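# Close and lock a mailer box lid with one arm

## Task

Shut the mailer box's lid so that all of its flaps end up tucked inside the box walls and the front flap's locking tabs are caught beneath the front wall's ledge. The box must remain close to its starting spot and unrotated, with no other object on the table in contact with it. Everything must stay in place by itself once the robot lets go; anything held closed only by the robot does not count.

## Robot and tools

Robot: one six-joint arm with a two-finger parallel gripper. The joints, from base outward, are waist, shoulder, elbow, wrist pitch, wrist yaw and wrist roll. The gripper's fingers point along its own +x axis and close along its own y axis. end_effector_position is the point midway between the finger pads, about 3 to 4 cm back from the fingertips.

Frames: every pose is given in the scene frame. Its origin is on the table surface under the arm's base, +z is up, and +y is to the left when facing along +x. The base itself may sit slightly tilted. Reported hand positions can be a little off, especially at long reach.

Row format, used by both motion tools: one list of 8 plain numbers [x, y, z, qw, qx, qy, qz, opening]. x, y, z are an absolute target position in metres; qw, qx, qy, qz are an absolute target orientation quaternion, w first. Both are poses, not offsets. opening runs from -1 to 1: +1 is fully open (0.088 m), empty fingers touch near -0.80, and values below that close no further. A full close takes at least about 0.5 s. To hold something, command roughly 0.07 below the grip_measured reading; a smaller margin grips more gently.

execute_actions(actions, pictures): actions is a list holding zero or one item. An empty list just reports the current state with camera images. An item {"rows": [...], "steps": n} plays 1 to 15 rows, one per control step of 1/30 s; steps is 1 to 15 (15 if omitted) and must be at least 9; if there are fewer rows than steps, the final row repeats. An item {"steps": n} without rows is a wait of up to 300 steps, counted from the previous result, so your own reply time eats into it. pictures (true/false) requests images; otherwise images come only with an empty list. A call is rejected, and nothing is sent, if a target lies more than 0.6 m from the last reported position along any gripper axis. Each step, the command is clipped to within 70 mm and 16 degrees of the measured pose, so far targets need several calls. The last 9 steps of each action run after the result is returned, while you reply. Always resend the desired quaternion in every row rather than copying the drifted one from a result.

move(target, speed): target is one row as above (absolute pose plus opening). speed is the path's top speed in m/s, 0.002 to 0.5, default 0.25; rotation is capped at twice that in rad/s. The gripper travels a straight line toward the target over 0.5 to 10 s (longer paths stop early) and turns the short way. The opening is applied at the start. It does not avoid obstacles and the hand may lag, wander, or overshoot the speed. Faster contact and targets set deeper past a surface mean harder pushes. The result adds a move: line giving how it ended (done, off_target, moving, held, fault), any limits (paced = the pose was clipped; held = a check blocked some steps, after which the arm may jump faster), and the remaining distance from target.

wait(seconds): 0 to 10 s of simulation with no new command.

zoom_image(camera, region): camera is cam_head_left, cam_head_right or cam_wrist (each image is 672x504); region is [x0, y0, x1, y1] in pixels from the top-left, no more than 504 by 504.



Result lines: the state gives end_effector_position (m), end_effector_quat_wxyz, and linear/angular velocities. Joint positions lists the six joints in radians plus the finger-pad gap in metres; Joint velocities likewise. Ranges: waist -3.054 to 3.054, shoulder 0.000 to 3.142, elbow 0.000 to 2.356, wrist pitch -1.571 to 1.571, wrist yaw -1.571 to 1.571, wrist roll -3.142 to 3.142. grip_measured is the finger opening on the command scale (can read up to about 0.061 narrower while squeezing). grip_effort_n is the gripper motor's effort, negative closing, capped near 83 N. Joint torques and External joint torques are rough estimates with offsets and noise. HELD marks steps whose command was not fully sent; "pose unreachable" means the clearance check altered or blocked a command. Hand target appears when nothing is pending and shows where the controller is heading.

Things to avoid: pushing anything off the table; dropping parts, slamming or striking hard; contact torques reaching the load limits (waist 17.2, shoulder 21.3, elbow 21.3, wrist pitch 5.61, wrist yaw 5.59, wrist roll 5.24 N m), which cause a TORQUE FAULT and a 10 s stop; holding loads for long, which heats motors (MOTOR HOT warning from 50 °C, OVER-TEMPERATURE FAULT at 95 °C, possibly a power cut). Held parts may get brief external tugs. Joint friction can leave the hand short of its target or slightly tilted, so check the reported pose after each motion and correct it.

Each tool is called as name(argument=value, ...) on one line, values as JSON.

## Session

execute_actions(actions=[])

show_instructions()

Scene clock: 0.00 s of 3920.00 s.
end_effector_position=(+0.3083, +0.0296, +0.4435) grip_measured=+0.819 grip_effort_n=n/a end_effector_quat_wxyz=(+0.998, -0.034, -0.046, +0.003) end_effector_velocity=(-0.000, +0.004, -0.002) end_effector_angular_velocity=(-0.024, +0.009, +0.022)
Joint positions: [-0.027  0.844  0.671  0.248  0.017  0.009  0.079]
Joint velocities: [ 0.002 -0.002 -0.002 -0.007 -0.022 -0.022  0.   ]
Joint torques (N m, as the arm reports them, + toward a larger angle): no reading
External joint torques (N m, as the arm's controller estimates them; a push from outside toward a larger angle lowers the number): no reading
Heat: hottest shoulder 32 °C (+0.0 °C/min).
Hand target: +0.308, +0.030, +0.443; +0.998, -0.034, -0.046, +0.003

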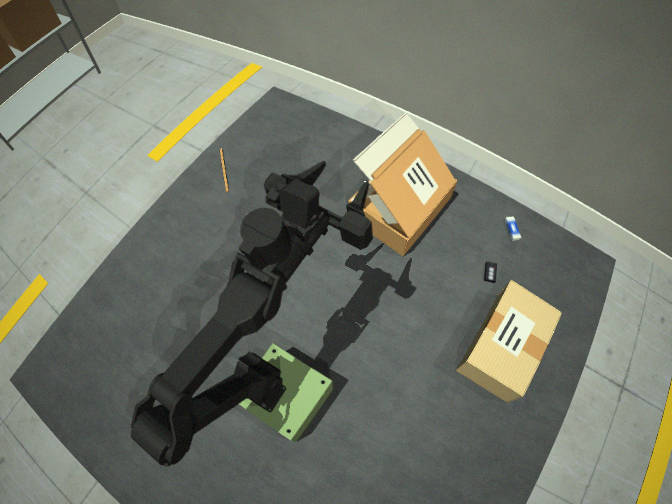

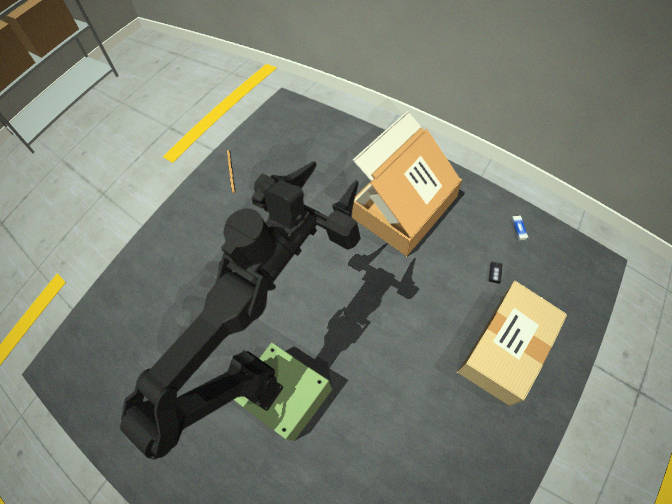

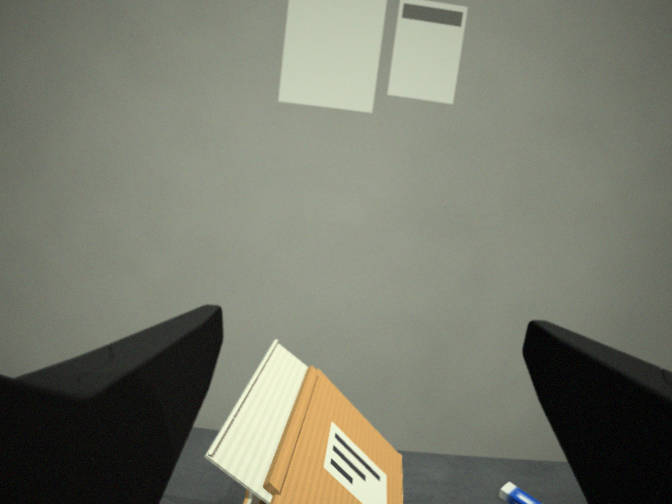

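Reference images for this scene: manual page 1, manual page 2, manual page 3, manual page 4, manual page 5, manual page 6.

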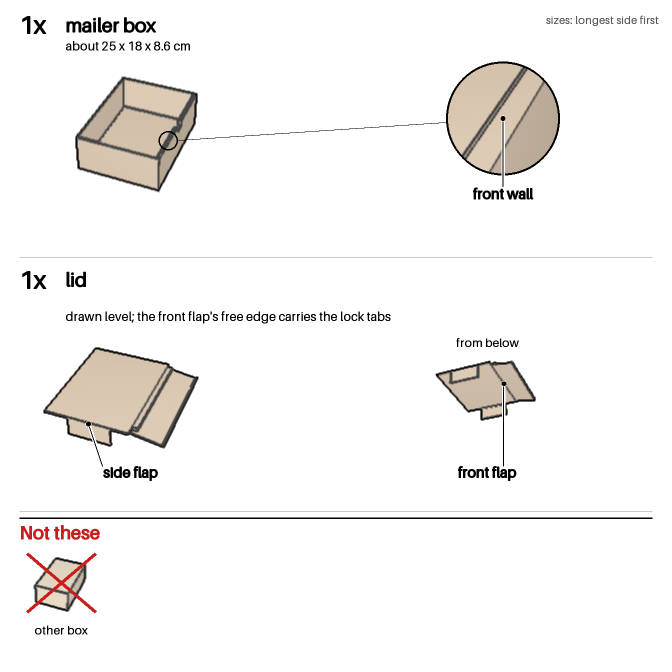

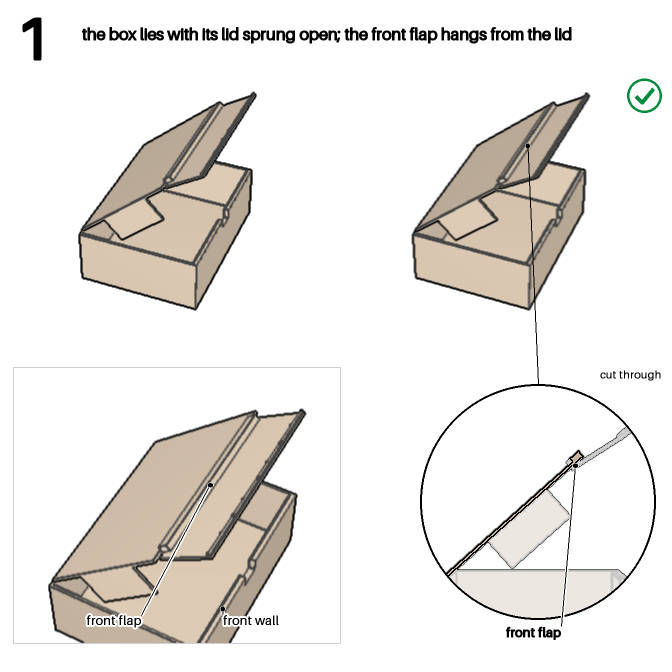

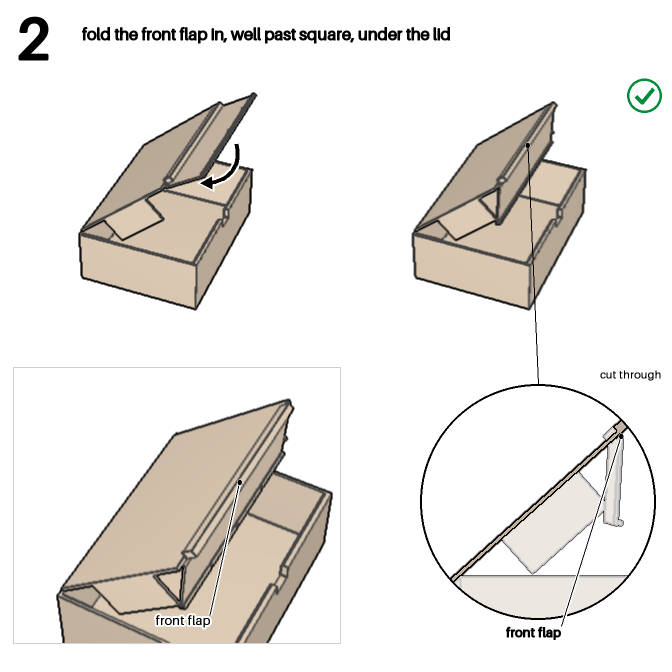

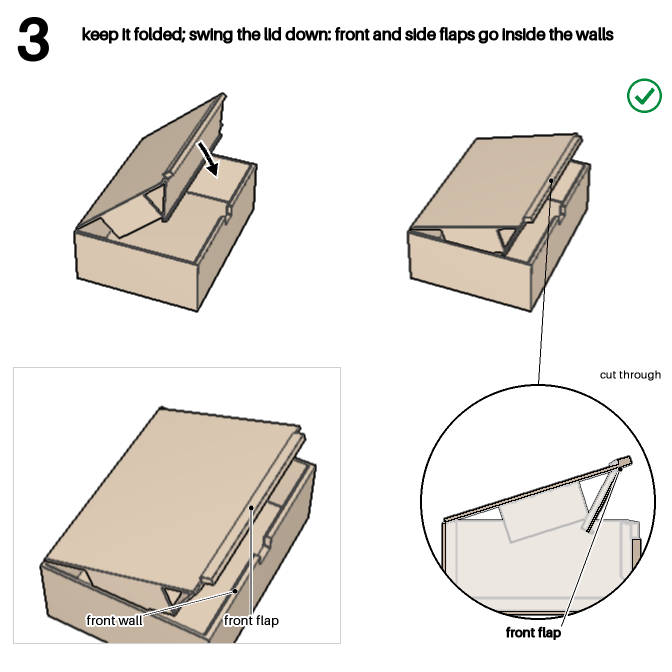

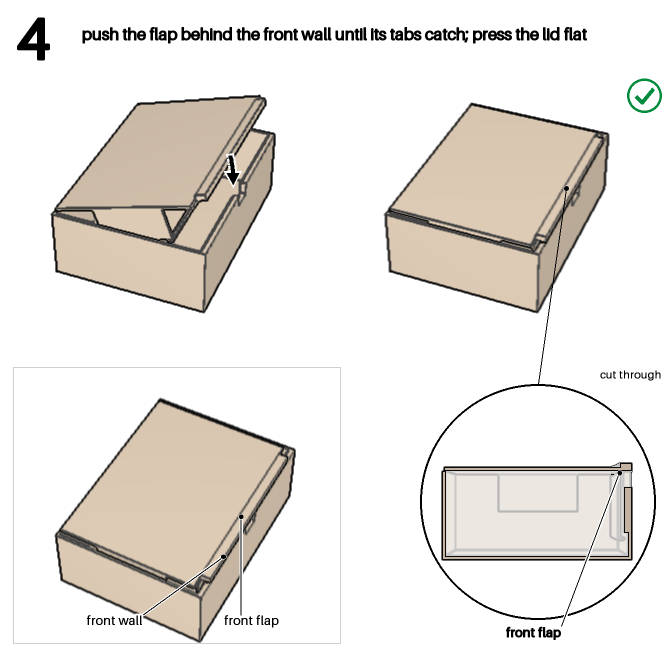

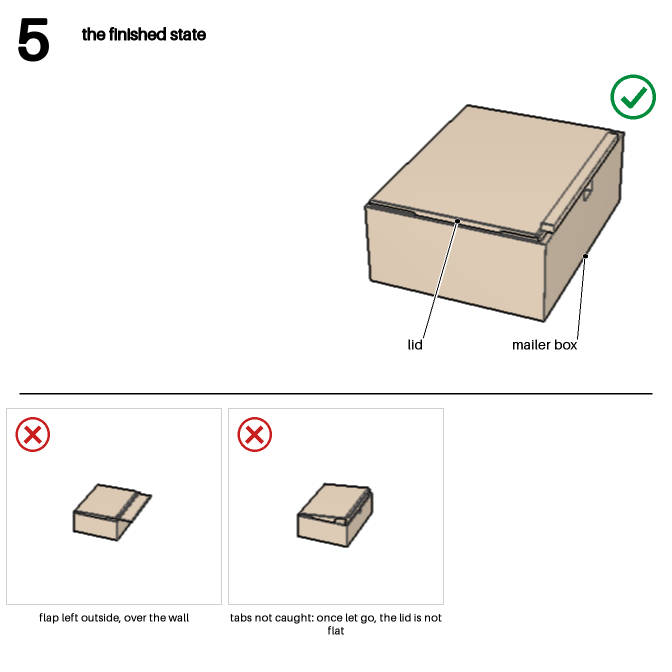

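zoom_image(camera="cam_head_left", region=[320, 90, 500, 270])

move(target=[0.42,0.095,0.235,0.572,0.817,-0.057,-0.040,0.3])

zoom_image(camera="cam_head_left", region=[320, 90, 500, 270])

Region (320, 90, 500, 270) of cam_head_left's 672x504 image, scaled by 2.800, with more detail than that image has.

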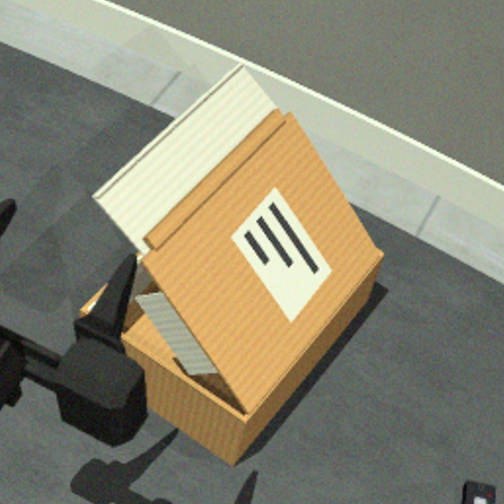

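Scene clock: 4.97 s of 3920.00 s.
end_effector_position=(+0.4172, +0.0935, +0.2358) grip_measured=+0.304 grip_effort_n=-17.4 end_effector_quat_wxyz=(+0.575, +0.816, -0.056, -0.041) end_effector_velocity=(+0.001, -0.002, -0.003) end_effector_angular_velocity=(+0.003, +0.009, -0.011)
Joint positions: [0.322 1.867 0.574 1.26  0.505 2.005 0.054]
Joint velocities: [-0.002  0.007  0.002 -0.007  0.007  0.007  0.   ]
Joint torques (N m, as the arm reports them, + toward a larger angle): [-0.34 -6.09  5.    1.89  0.22  0.17]
External joint torques (N m, as the arm's controller estimates them; a push from outside toward a larger angle lowers the number): [0.23 0.43 0.73 0.25 0.15 0.22]
Heat: hottest shoulder 32 °C (+0.0 °C/min).
Hand target: +0.419, +0.095, +0.235; +0.572, +0.818, -0.057, -0.040
Off the commanded pose: 0.003 m, 0 deg.
Kept back: nothing.
move: done

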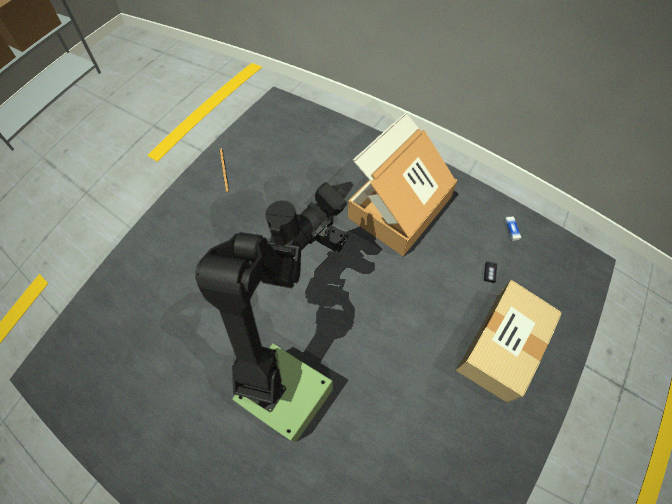

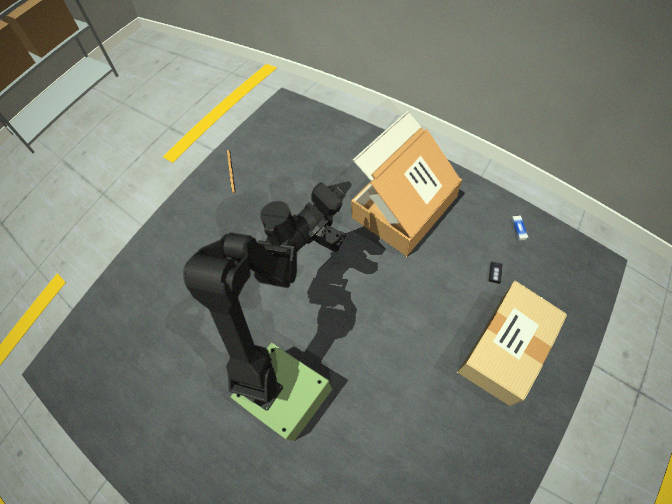

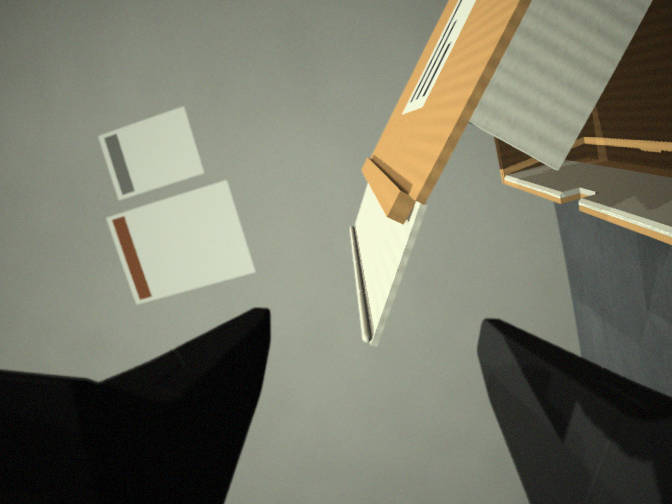

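Region (320, 90, 500, 270) of cam_head_left's 672x504 image, scaled by 2.800, with more detail than that image has.

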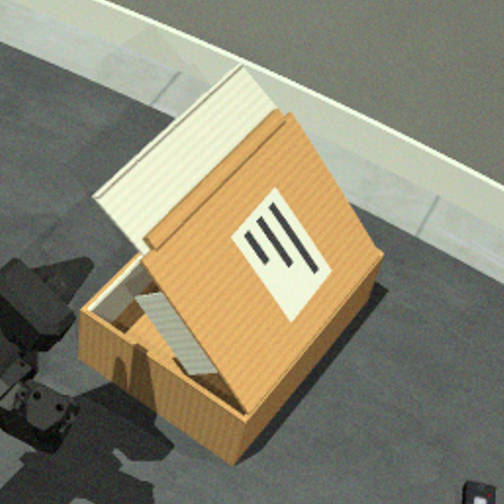

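move(target=[0.492,0.097,0.222,0.484,0.873,-0.061,-0.034,0.0], speed=0.1)

Scene clock: 7.00 s of 3920.00 s.
end_effector_position=(+0.4895, +0.0980, +0.2250) grip_measured=+0.004 grip_effort_n=-17.4 end_effector_quat_wxyz=(+0.485, +0.872, -0.062, -0.031) end_effector_velocity=(+0.002, -0.002, -0.005) end_effector_angular_velocity=(-0.028, +0.023, -0.012)
Joint positions: [0.264 2.09  0.871 1.194 0.448 2.211 0.039]
Joint velocities: [-0.002  0.007  0.007 -0.022  0.007 -0.022  0.   ]
Joint torques (N m, as the arm reports them, + toward a larger angle): [-1.   -8.03  5.34  1.45 -0.11  0.13]
External joint torques (N m, as the arm's controller estimates them; a push from outside toward a larger angle lowers the number): [-0.29  0.19  0.8  -0.16 -0.17  0.18]
Heat: hottest shoulder 32 °C (+0.0 °C/min).
Hand target: +0.492, +0.097, +0.222; +0.484, +0.872, -0.061, -0.034
Off the commanded pose: 0.004 m, 0 deg.
Kept back: nothing.
move: done

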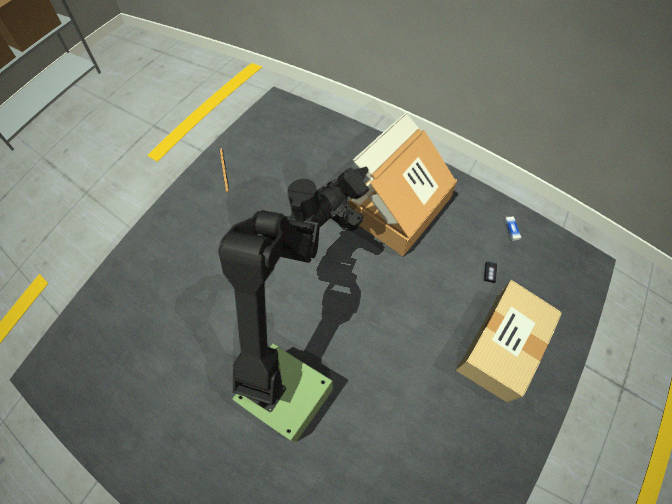

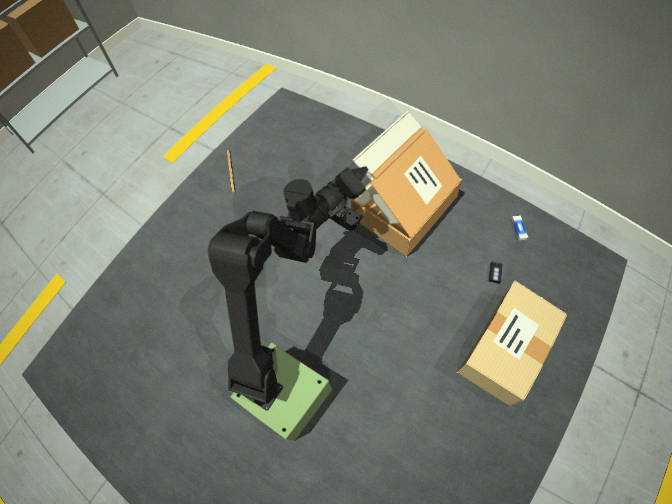

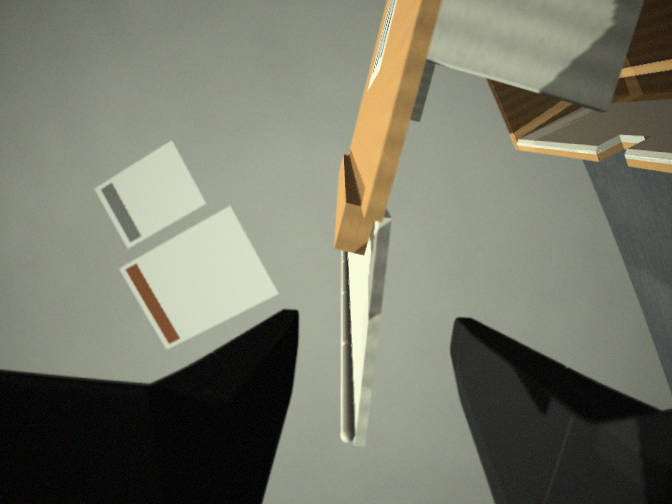

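move(target=[0.504,0.091,0.219,0.484,0.873,-0.061,-0.034,0.0], speed=0.06)

move(target=[0.504,0.091,0.219,0.484,0.873,-0.061,-0.034,-0.85])

Scene clock: 8.20 s of 3920.00 s.
end_effector_position=(+0.5015, +0.0919, +0.2222) grip_measured=+0.004 grip_effort_n=-17.0 end_effector_quat_wxyz=(+0.485, +0.872, -0.062, -0.032) end_effector_velocity=(+0.003, +0.003, +0.001) end_effector_angular_velocity=(-0.006, +0.000, +0.020)
Joint positions: [0.239 2.125 0.915 1.186 0.424 2.212 0.039]
Joint velocities: [-0.002  0.002  0.012 -0.007 -0.022 -0.007 -0.   ]
Joint torques (N m, as the arm reports them, + toward a larger angle): [-1.03 -8.58  5.15  1.53 -0.1   0.1 ]
External joint torques (N m, as the arm's controller estimates them; a push from outside toward a larger angle lowers the number): [-0.3  -0.02  0.51 -0.11 -0.16  0.15]
Heat: hottest shoulder 33 °C (+7.3 °C/min).
Hand target: +0.504, +0.091, +0.219; +0.484, +0.872, -0.061, -0.034
Off the commanded pose: 0.004 m, 0 deg.
Kept back: nothing.
move: done

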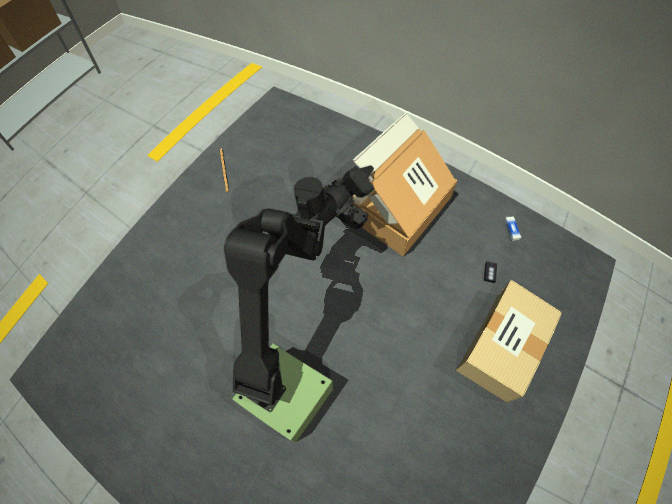

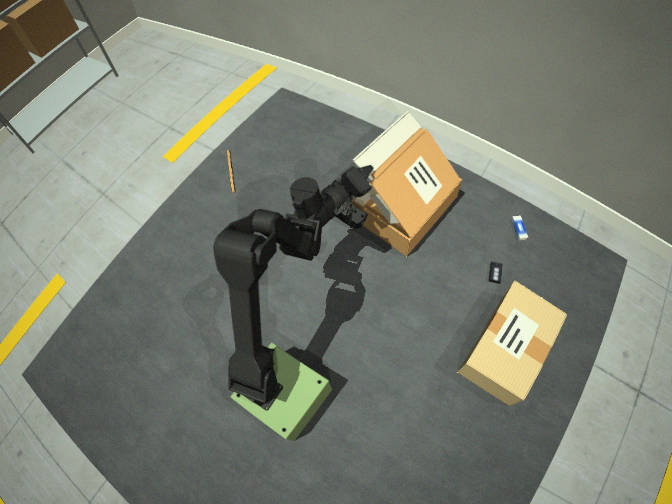

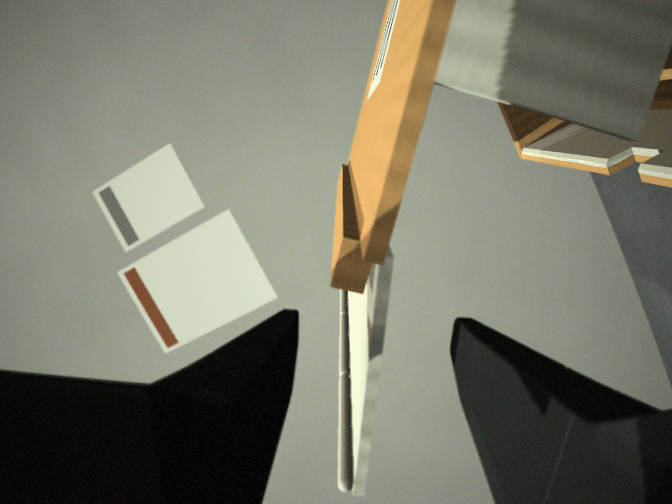

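Scene clock: 8.90 s of 3920.00 s.
end_effector_position=(+0.5016, +0.0920, +0.2222) grip_measured=-0.790 grip_effort_n=-83.5 end_effector_quat_wxyz=(+0.485, +0.872, -0.062, -0.031) end_effector_velocity=(-0.000, -0.000, -0.002) end_effector_angular_velocity=(+0.003, +0.016, +0.004)
Joint positions: [0.239 2.125 0.915 1.185 0.423 2.212 0.   ]
Joint velocities: [-0.002 -0.007 -0.002 -0.022 -0.007  0.007 -0.   ]
Joint torques (N m, as the arm reports them, + toward a larger angle): [-1.06 -8.46  5.72  1.51 -0.09  0.07]
External joint torques (N m, as the arm's controller estimates them; a push from outside toward a larger angle lowers the number): [-0.27  0.1   1.08 -0.14 -0.15  0.13]
Heat: hottest shoulder 33 °C (+6.7 °C/min).
Hand target: +0.504, +0.091, +0.219; +0.484, +0.872, -0.061, -0.034
Off the commanded pose: 0.004 m, 0 deg.
Kept back: nothing.
move: done

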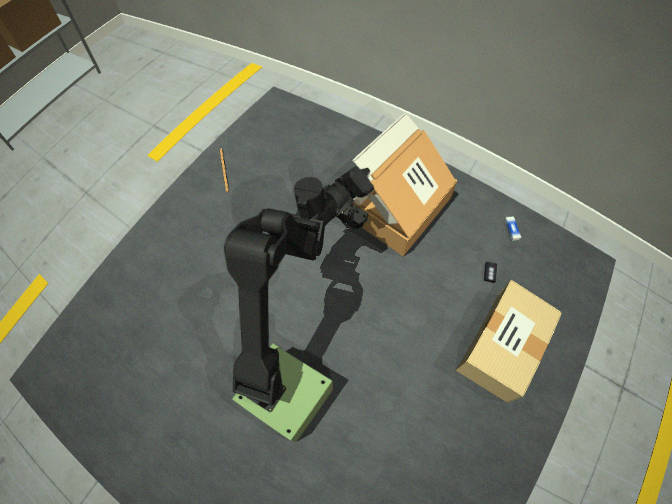

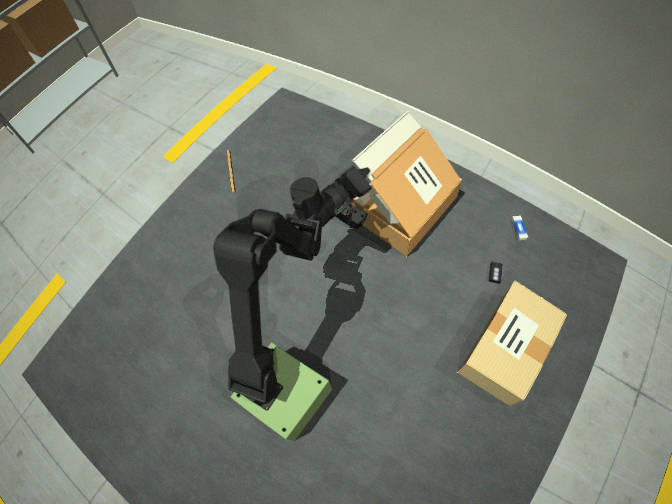

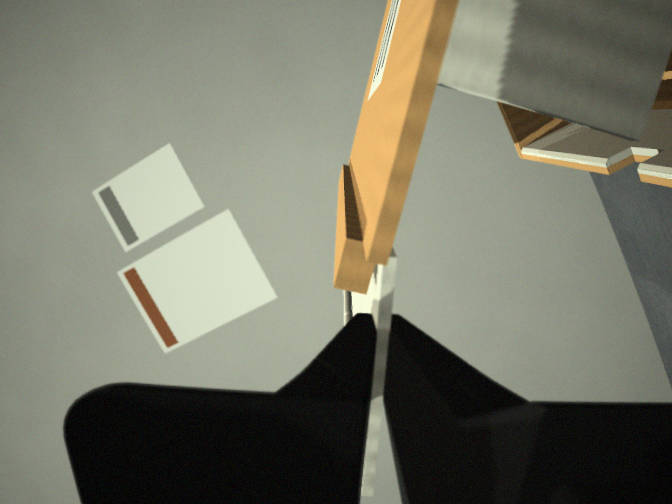

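move(target=[0.504,0.101,0.197,0.764,0.641,-0.045,-0.054,-0.9])

move(target=[0.504,0.100,0.175,0.938,0.341,-0.024,-0.066,-0.9])

move(target=[0.504,0.095,0.155,0.9976,0,0,-0.07,-0.9])

zoom_image(camera="cam_head_left", region=[320, 90, 500, 270])

Scene clock: 11.63 s of 3920.00 s.
end_effector_position=(+0.5024, +0.0994, +0.1999) grip_measured=-0.790 grip_effort_n=-83.5 end_effector_quat_wxyz=(+0.761, +0.644, -0.046, -0.054) end_effector_velocity=(+0.001, +0.000, +0.001) end_effector_angular_velocity=(-0.022, +0.006, +0.005)
Joint positions: [0.263 2.204 0.929 1.246 0.45  1.492 0.   ]
Joint velocities: [-0.002 -0.002  0.002 -0.007 -0.007 -0.022 -0.   ]
Joint torques (N m, as the arm reports them, + toward a larger angle): [-0.47 -8.54  5.24  1.77  0.1  -0.25]
External joint torques (N m, as the arm's controller estimates them; a push from outside toward a larger angle lowers the number): [ 0.28  0.21  0.88  0.13  0.04 -0.19]
Heat: hottest shoulder 33 °C (+5.2 °C/min).
Hand target: +0.504, +0.101, +0.197; +0.764, +0.641, -0.045, -0.054
Off the commanded pose: 0.004 m, 1 deg.
Kept back: nothing.
move: done

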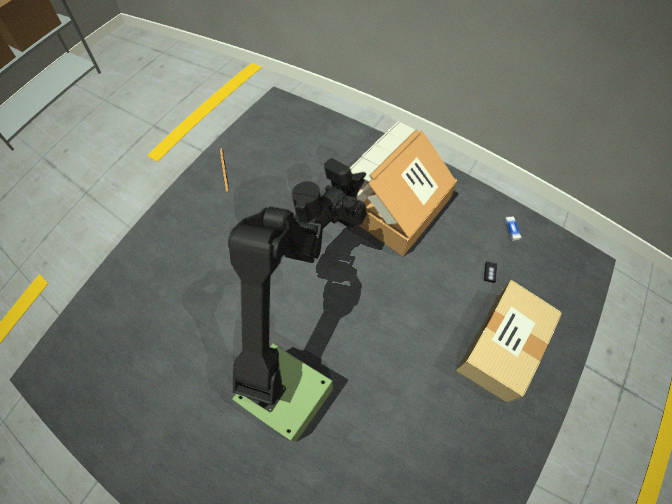

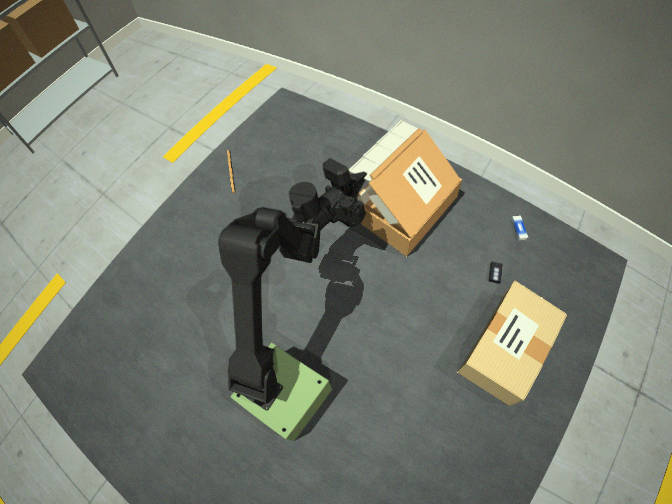

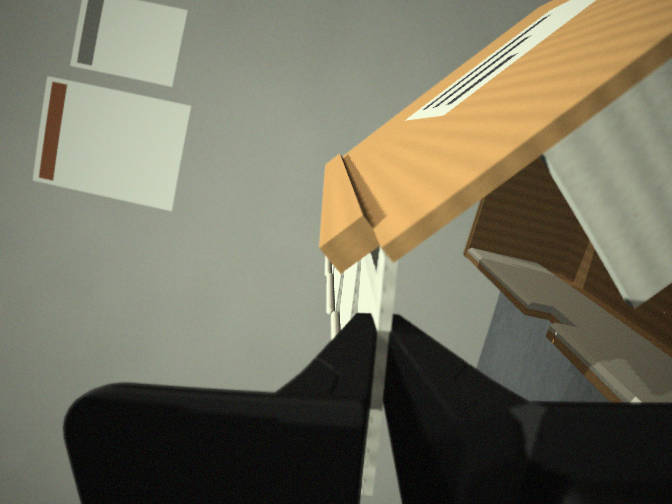

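Scene clock: 13.53 s of 3920.00 s.
end_effector_position=(+0.5028, +0.0975, +0.1782) grip_measured=-0.790 grip_effort_n=-83.5 end_effector_quat_wxyz=(+0.936, +0.346, -0.026, -0.067) end_effector_velocity=(-0.000, -0.003, -0.000) end_effector_angular_velocity=(-0.021, +0.000, -0.010)
Joint positions: [0.263 2.284 0.935 1.321 0.453 0.795 0.   ]
Joint velocities: [-0.002  0.002 -0.002  0.007  0.007 -0.022  0.   ]
Joint torques (N m, as the arm reports them, + toward a larger angle): [-0.23 -8.77  4.71  1.82  0.05 -0.28]
External joint torques (N m, as the arm's controller estimates them; a push from outside toward a larger angle lowers the number): [ 0.54  0.09  0.71  0.18 -0.01 -0.25]
Heat: hottest shoulder 34 °C (+8.9 °C/min).
Hand target: +0.504, +0.100, +0.175; +0.937, +0.341, -0.024, -0.066
Off the commanded pose: 0.004 m, 1 deg.
Kept back: nothing.
move: done

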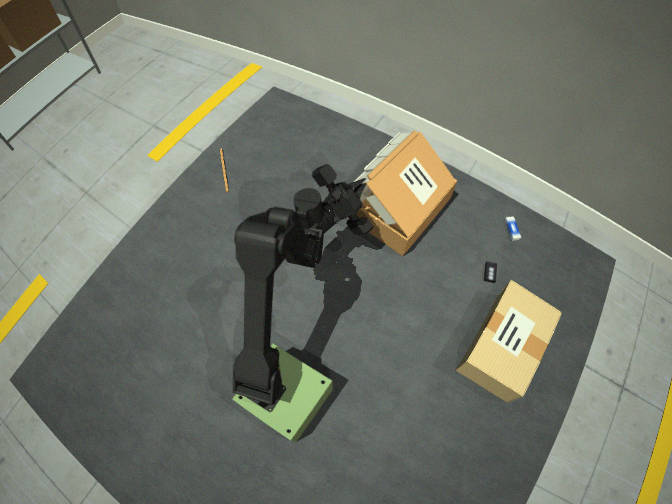

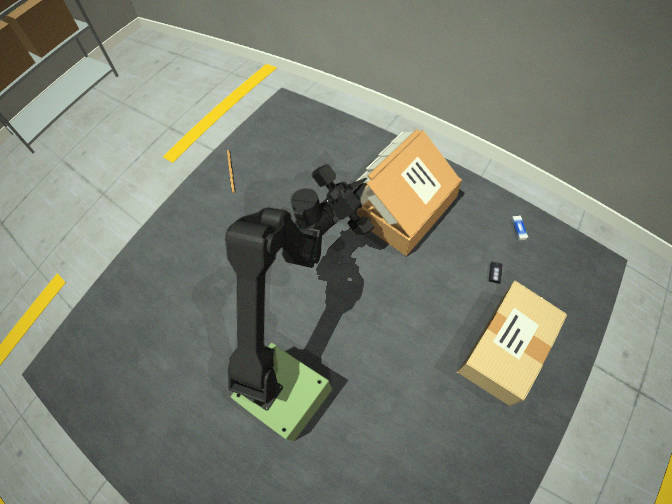

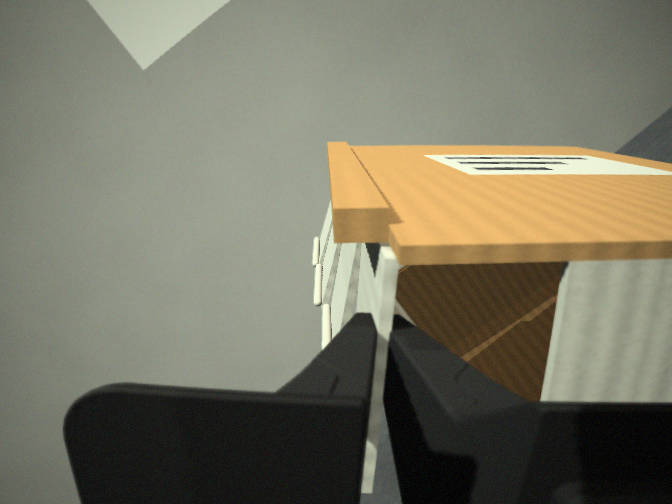

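Scene clock: 15.43 s of 3920.00 s.
end_effector_position=(+0.5031, +0.0940, +0.1591) grip_measured=-0.790 grip_effort_n=-83.5 end_effector_quat_wxyz=(+0.997, +0.006, -0.003, -0.073) end_effector_velocity=(-0.000, -0.003, -0.001) end_effector_angular_velocity=(-0.024, +0.009, -0.010)
Joint positions: [0.259 2.357 0.944 1.388 0.449 0.097 0.   ]
Joint velocities: [-0.002 -0.002 -0.002 -0.007  0.007 -0.022 -0.   ]
Joint torques (N m, as the arm reports them, + toward a larger angle): [-0.67 -8.86  4.13  1.83 -0.12 -0.23]
External joint torques (N m, as the arm's controller estimates them; a push from outside toward a larger angle lowers the number): [ 0.13  0.11  0.41  0.17 -0.19 -0.24]
Heat: hottest shoulder 34 °C (+7.8 °C/min).
Hand target: +0.504, +0.095, +0.155; +0.998, +0.000, +0.000, -0.070
Off the commanded pose: 0.004 m, 1 deg.
Kept back: nothing.
move: done

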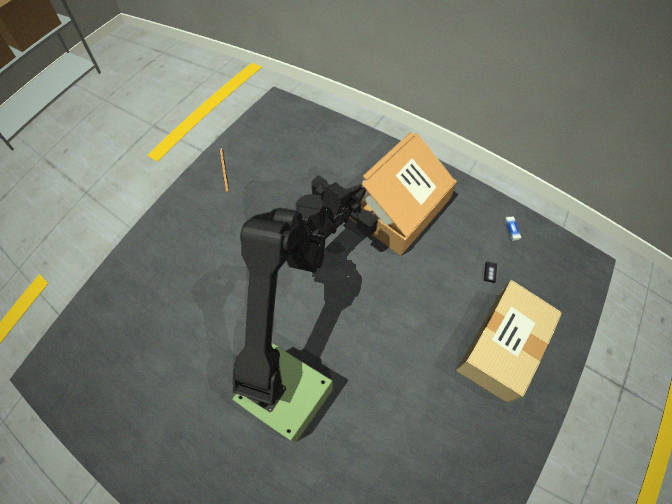

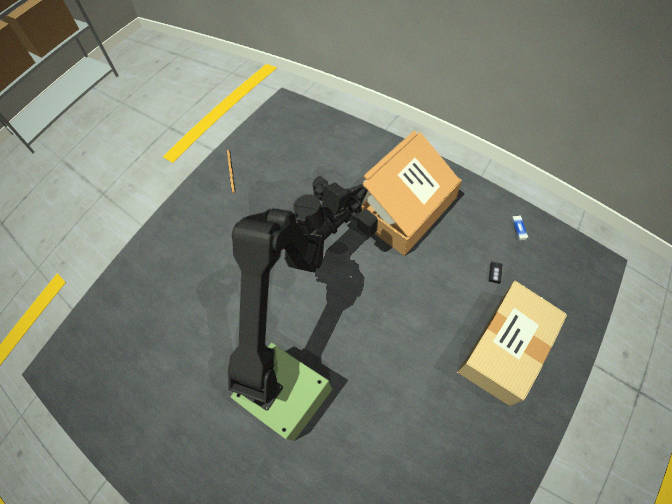

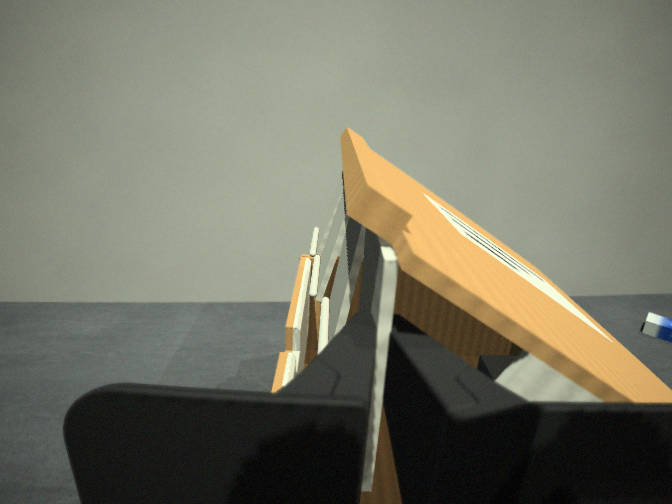

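Region (320, 90, 500, 270) of cam_head_left's 672x504 image, scaled by 2.800, with more detail than that image has.

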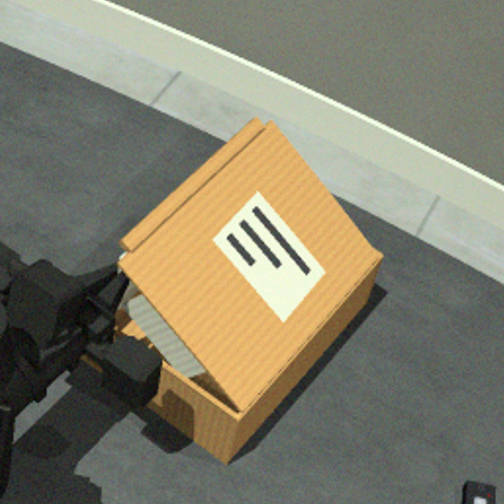

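move(target=[0.504,0.098,0.142,0.991,-0.087,0.008,-0.096,-0.9], speed=0.06)

zoom_image(camera="cam_head_left", region=[320, 90, 500, 270])

Scene clock: 18.20 s of 3920.00 s.
end_effector_position=(+0.5044, +0.0992, +0.1480) grip_measured=-0.790 grip_effort_n=-83.5 end_effector_quat_wxyz=(+0.993, -0.080, +0.002, -0.092) end_effector_velocity=(-0.001, +0.002, -0.001) end_effector_angular_velocity=(-0.035, +0.005, +0.010)
Joint positions: [ 0.287  2.407  0.979  1.405  0.515 -0.075  0.   ]
Joint velocities: [ 0.002  0.002 -0.002  0.007 -0.007 -0.037 -0.   ]
Joint torques (N m, as the arm reports them, + toward a larger angle): [-0.3  -8.61  3.88  1.77  0.43 -0.17]
External joint torques (N m, as the arm's controller estimates them; a push from outside toward a larger angle lowers the number): [ 0.46  0.53  0.26  0.12  0.37 -0.19]
Heat: hottest shoulder 35 °C (+9.9 °C/min).
Hand target: +0.504, +0.098, +0.142; +0.992, -0.087, +0.008, -0.096
Off the commanded pose: 0.006 m, 1 deg.
Kept back: nothing.
move: done

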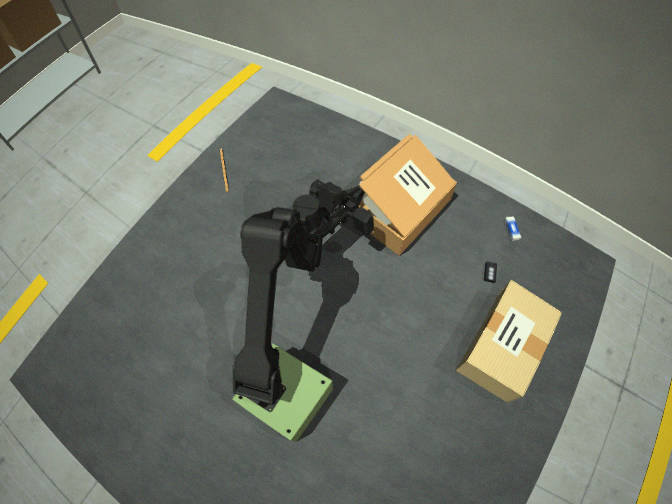

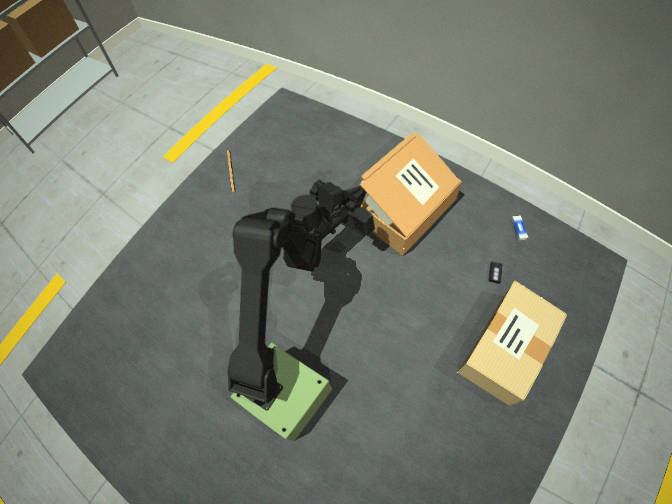

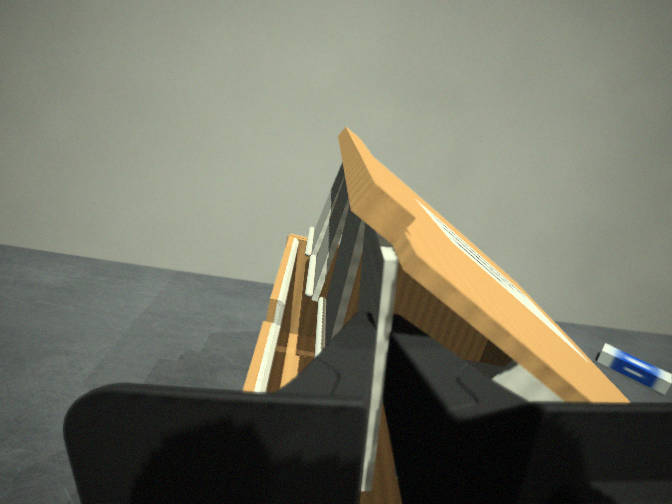

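Region (320, 90, 500, 270) of cam_head_left's 672x504 image, scaled by 2.800, with more detail than that image has.

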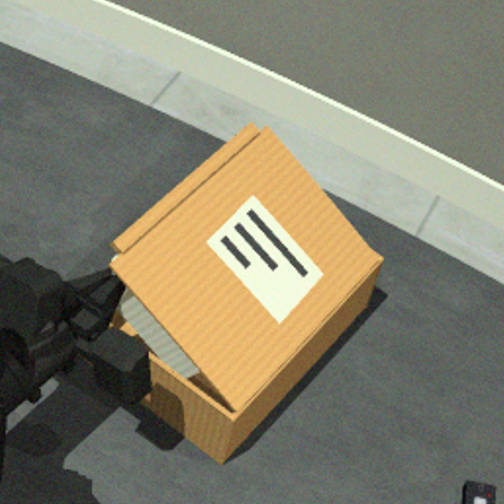

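move(target=[0.504,0.100,0.124,0.991,-0.087,0.008,-0.085,-0.9], speed=0.05)

zoom_image(camera="cam_wrist", region=[220, 150, 440, 370])

Scene clock: 19.40 s of 3920.00 s.
end_effector_position=(+0.5041, +0.1034, +0.1314) grip_measured=-0.790 grip_effort_n=-83.5 end_effector_quat_wxyz=(+0.993, -0.081, +0.001, -0.081) end_effector_velocity=(+0.001, -0.000, -0.002) end_effector_angular_velocity=(-0.010, +0.008, +0.004)
Joint positions: [ 0.293  2.47   0.995  1.455  0.501 -0.078  0.   ]
Joint velocities: [-0.002  0.002  0.002 -0.007 -0.007 -0.007 -0.   ]
Joint torques (N m, as the arm reports them, + toward a larger angle): [-1.17 -8.49  3.31  1.57  0.24 -0.16]
External joint torques (N m, as the arm's controller estimates them; a push from outside toward a larger angle lowers the number): [-0.38  0.72 -0.1  -0.08  0.18 -0.18]
Heat: hottest shoulder 35 °C (+9.3 °C/min).
Hand target: +0.504, +0.100, +0.124; +0.993, -0.087, +0.008, -0.085
Off the commanded pose: 0.008 m, 1 deg.
Kept back: nothing.
move: done

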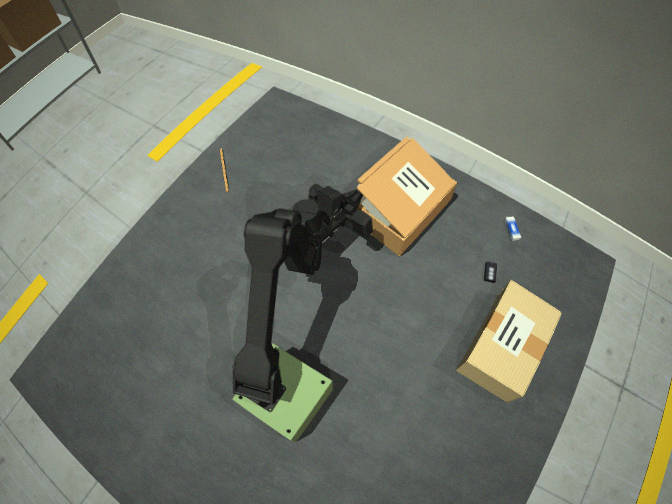

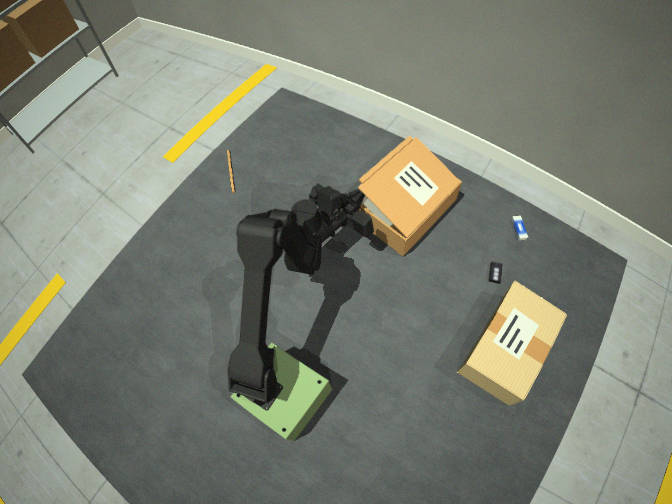

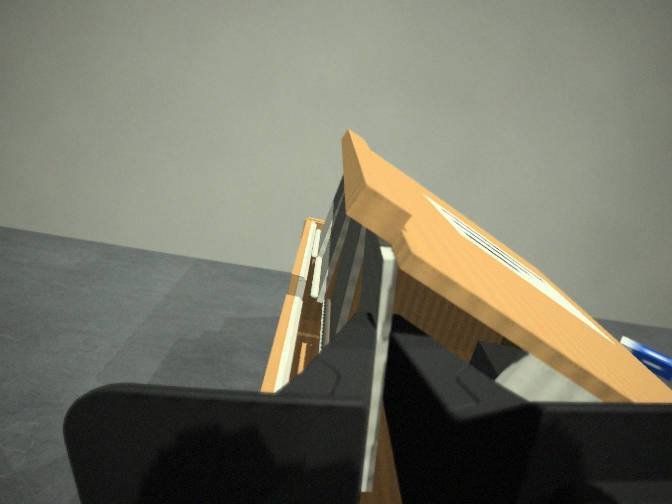

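Region (220, 150, 440, 370) of cam_wrist's 672x504 image, scaled by 2.291, with more detail than that image has.

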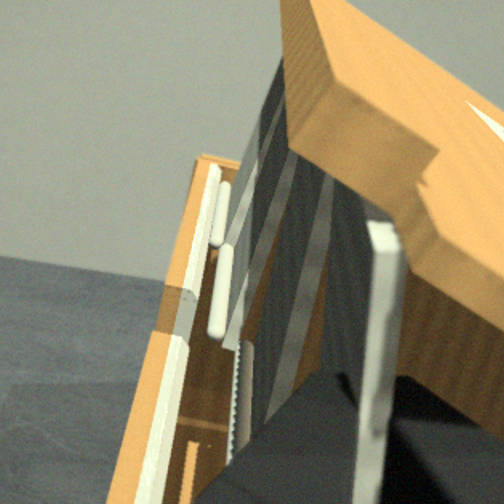

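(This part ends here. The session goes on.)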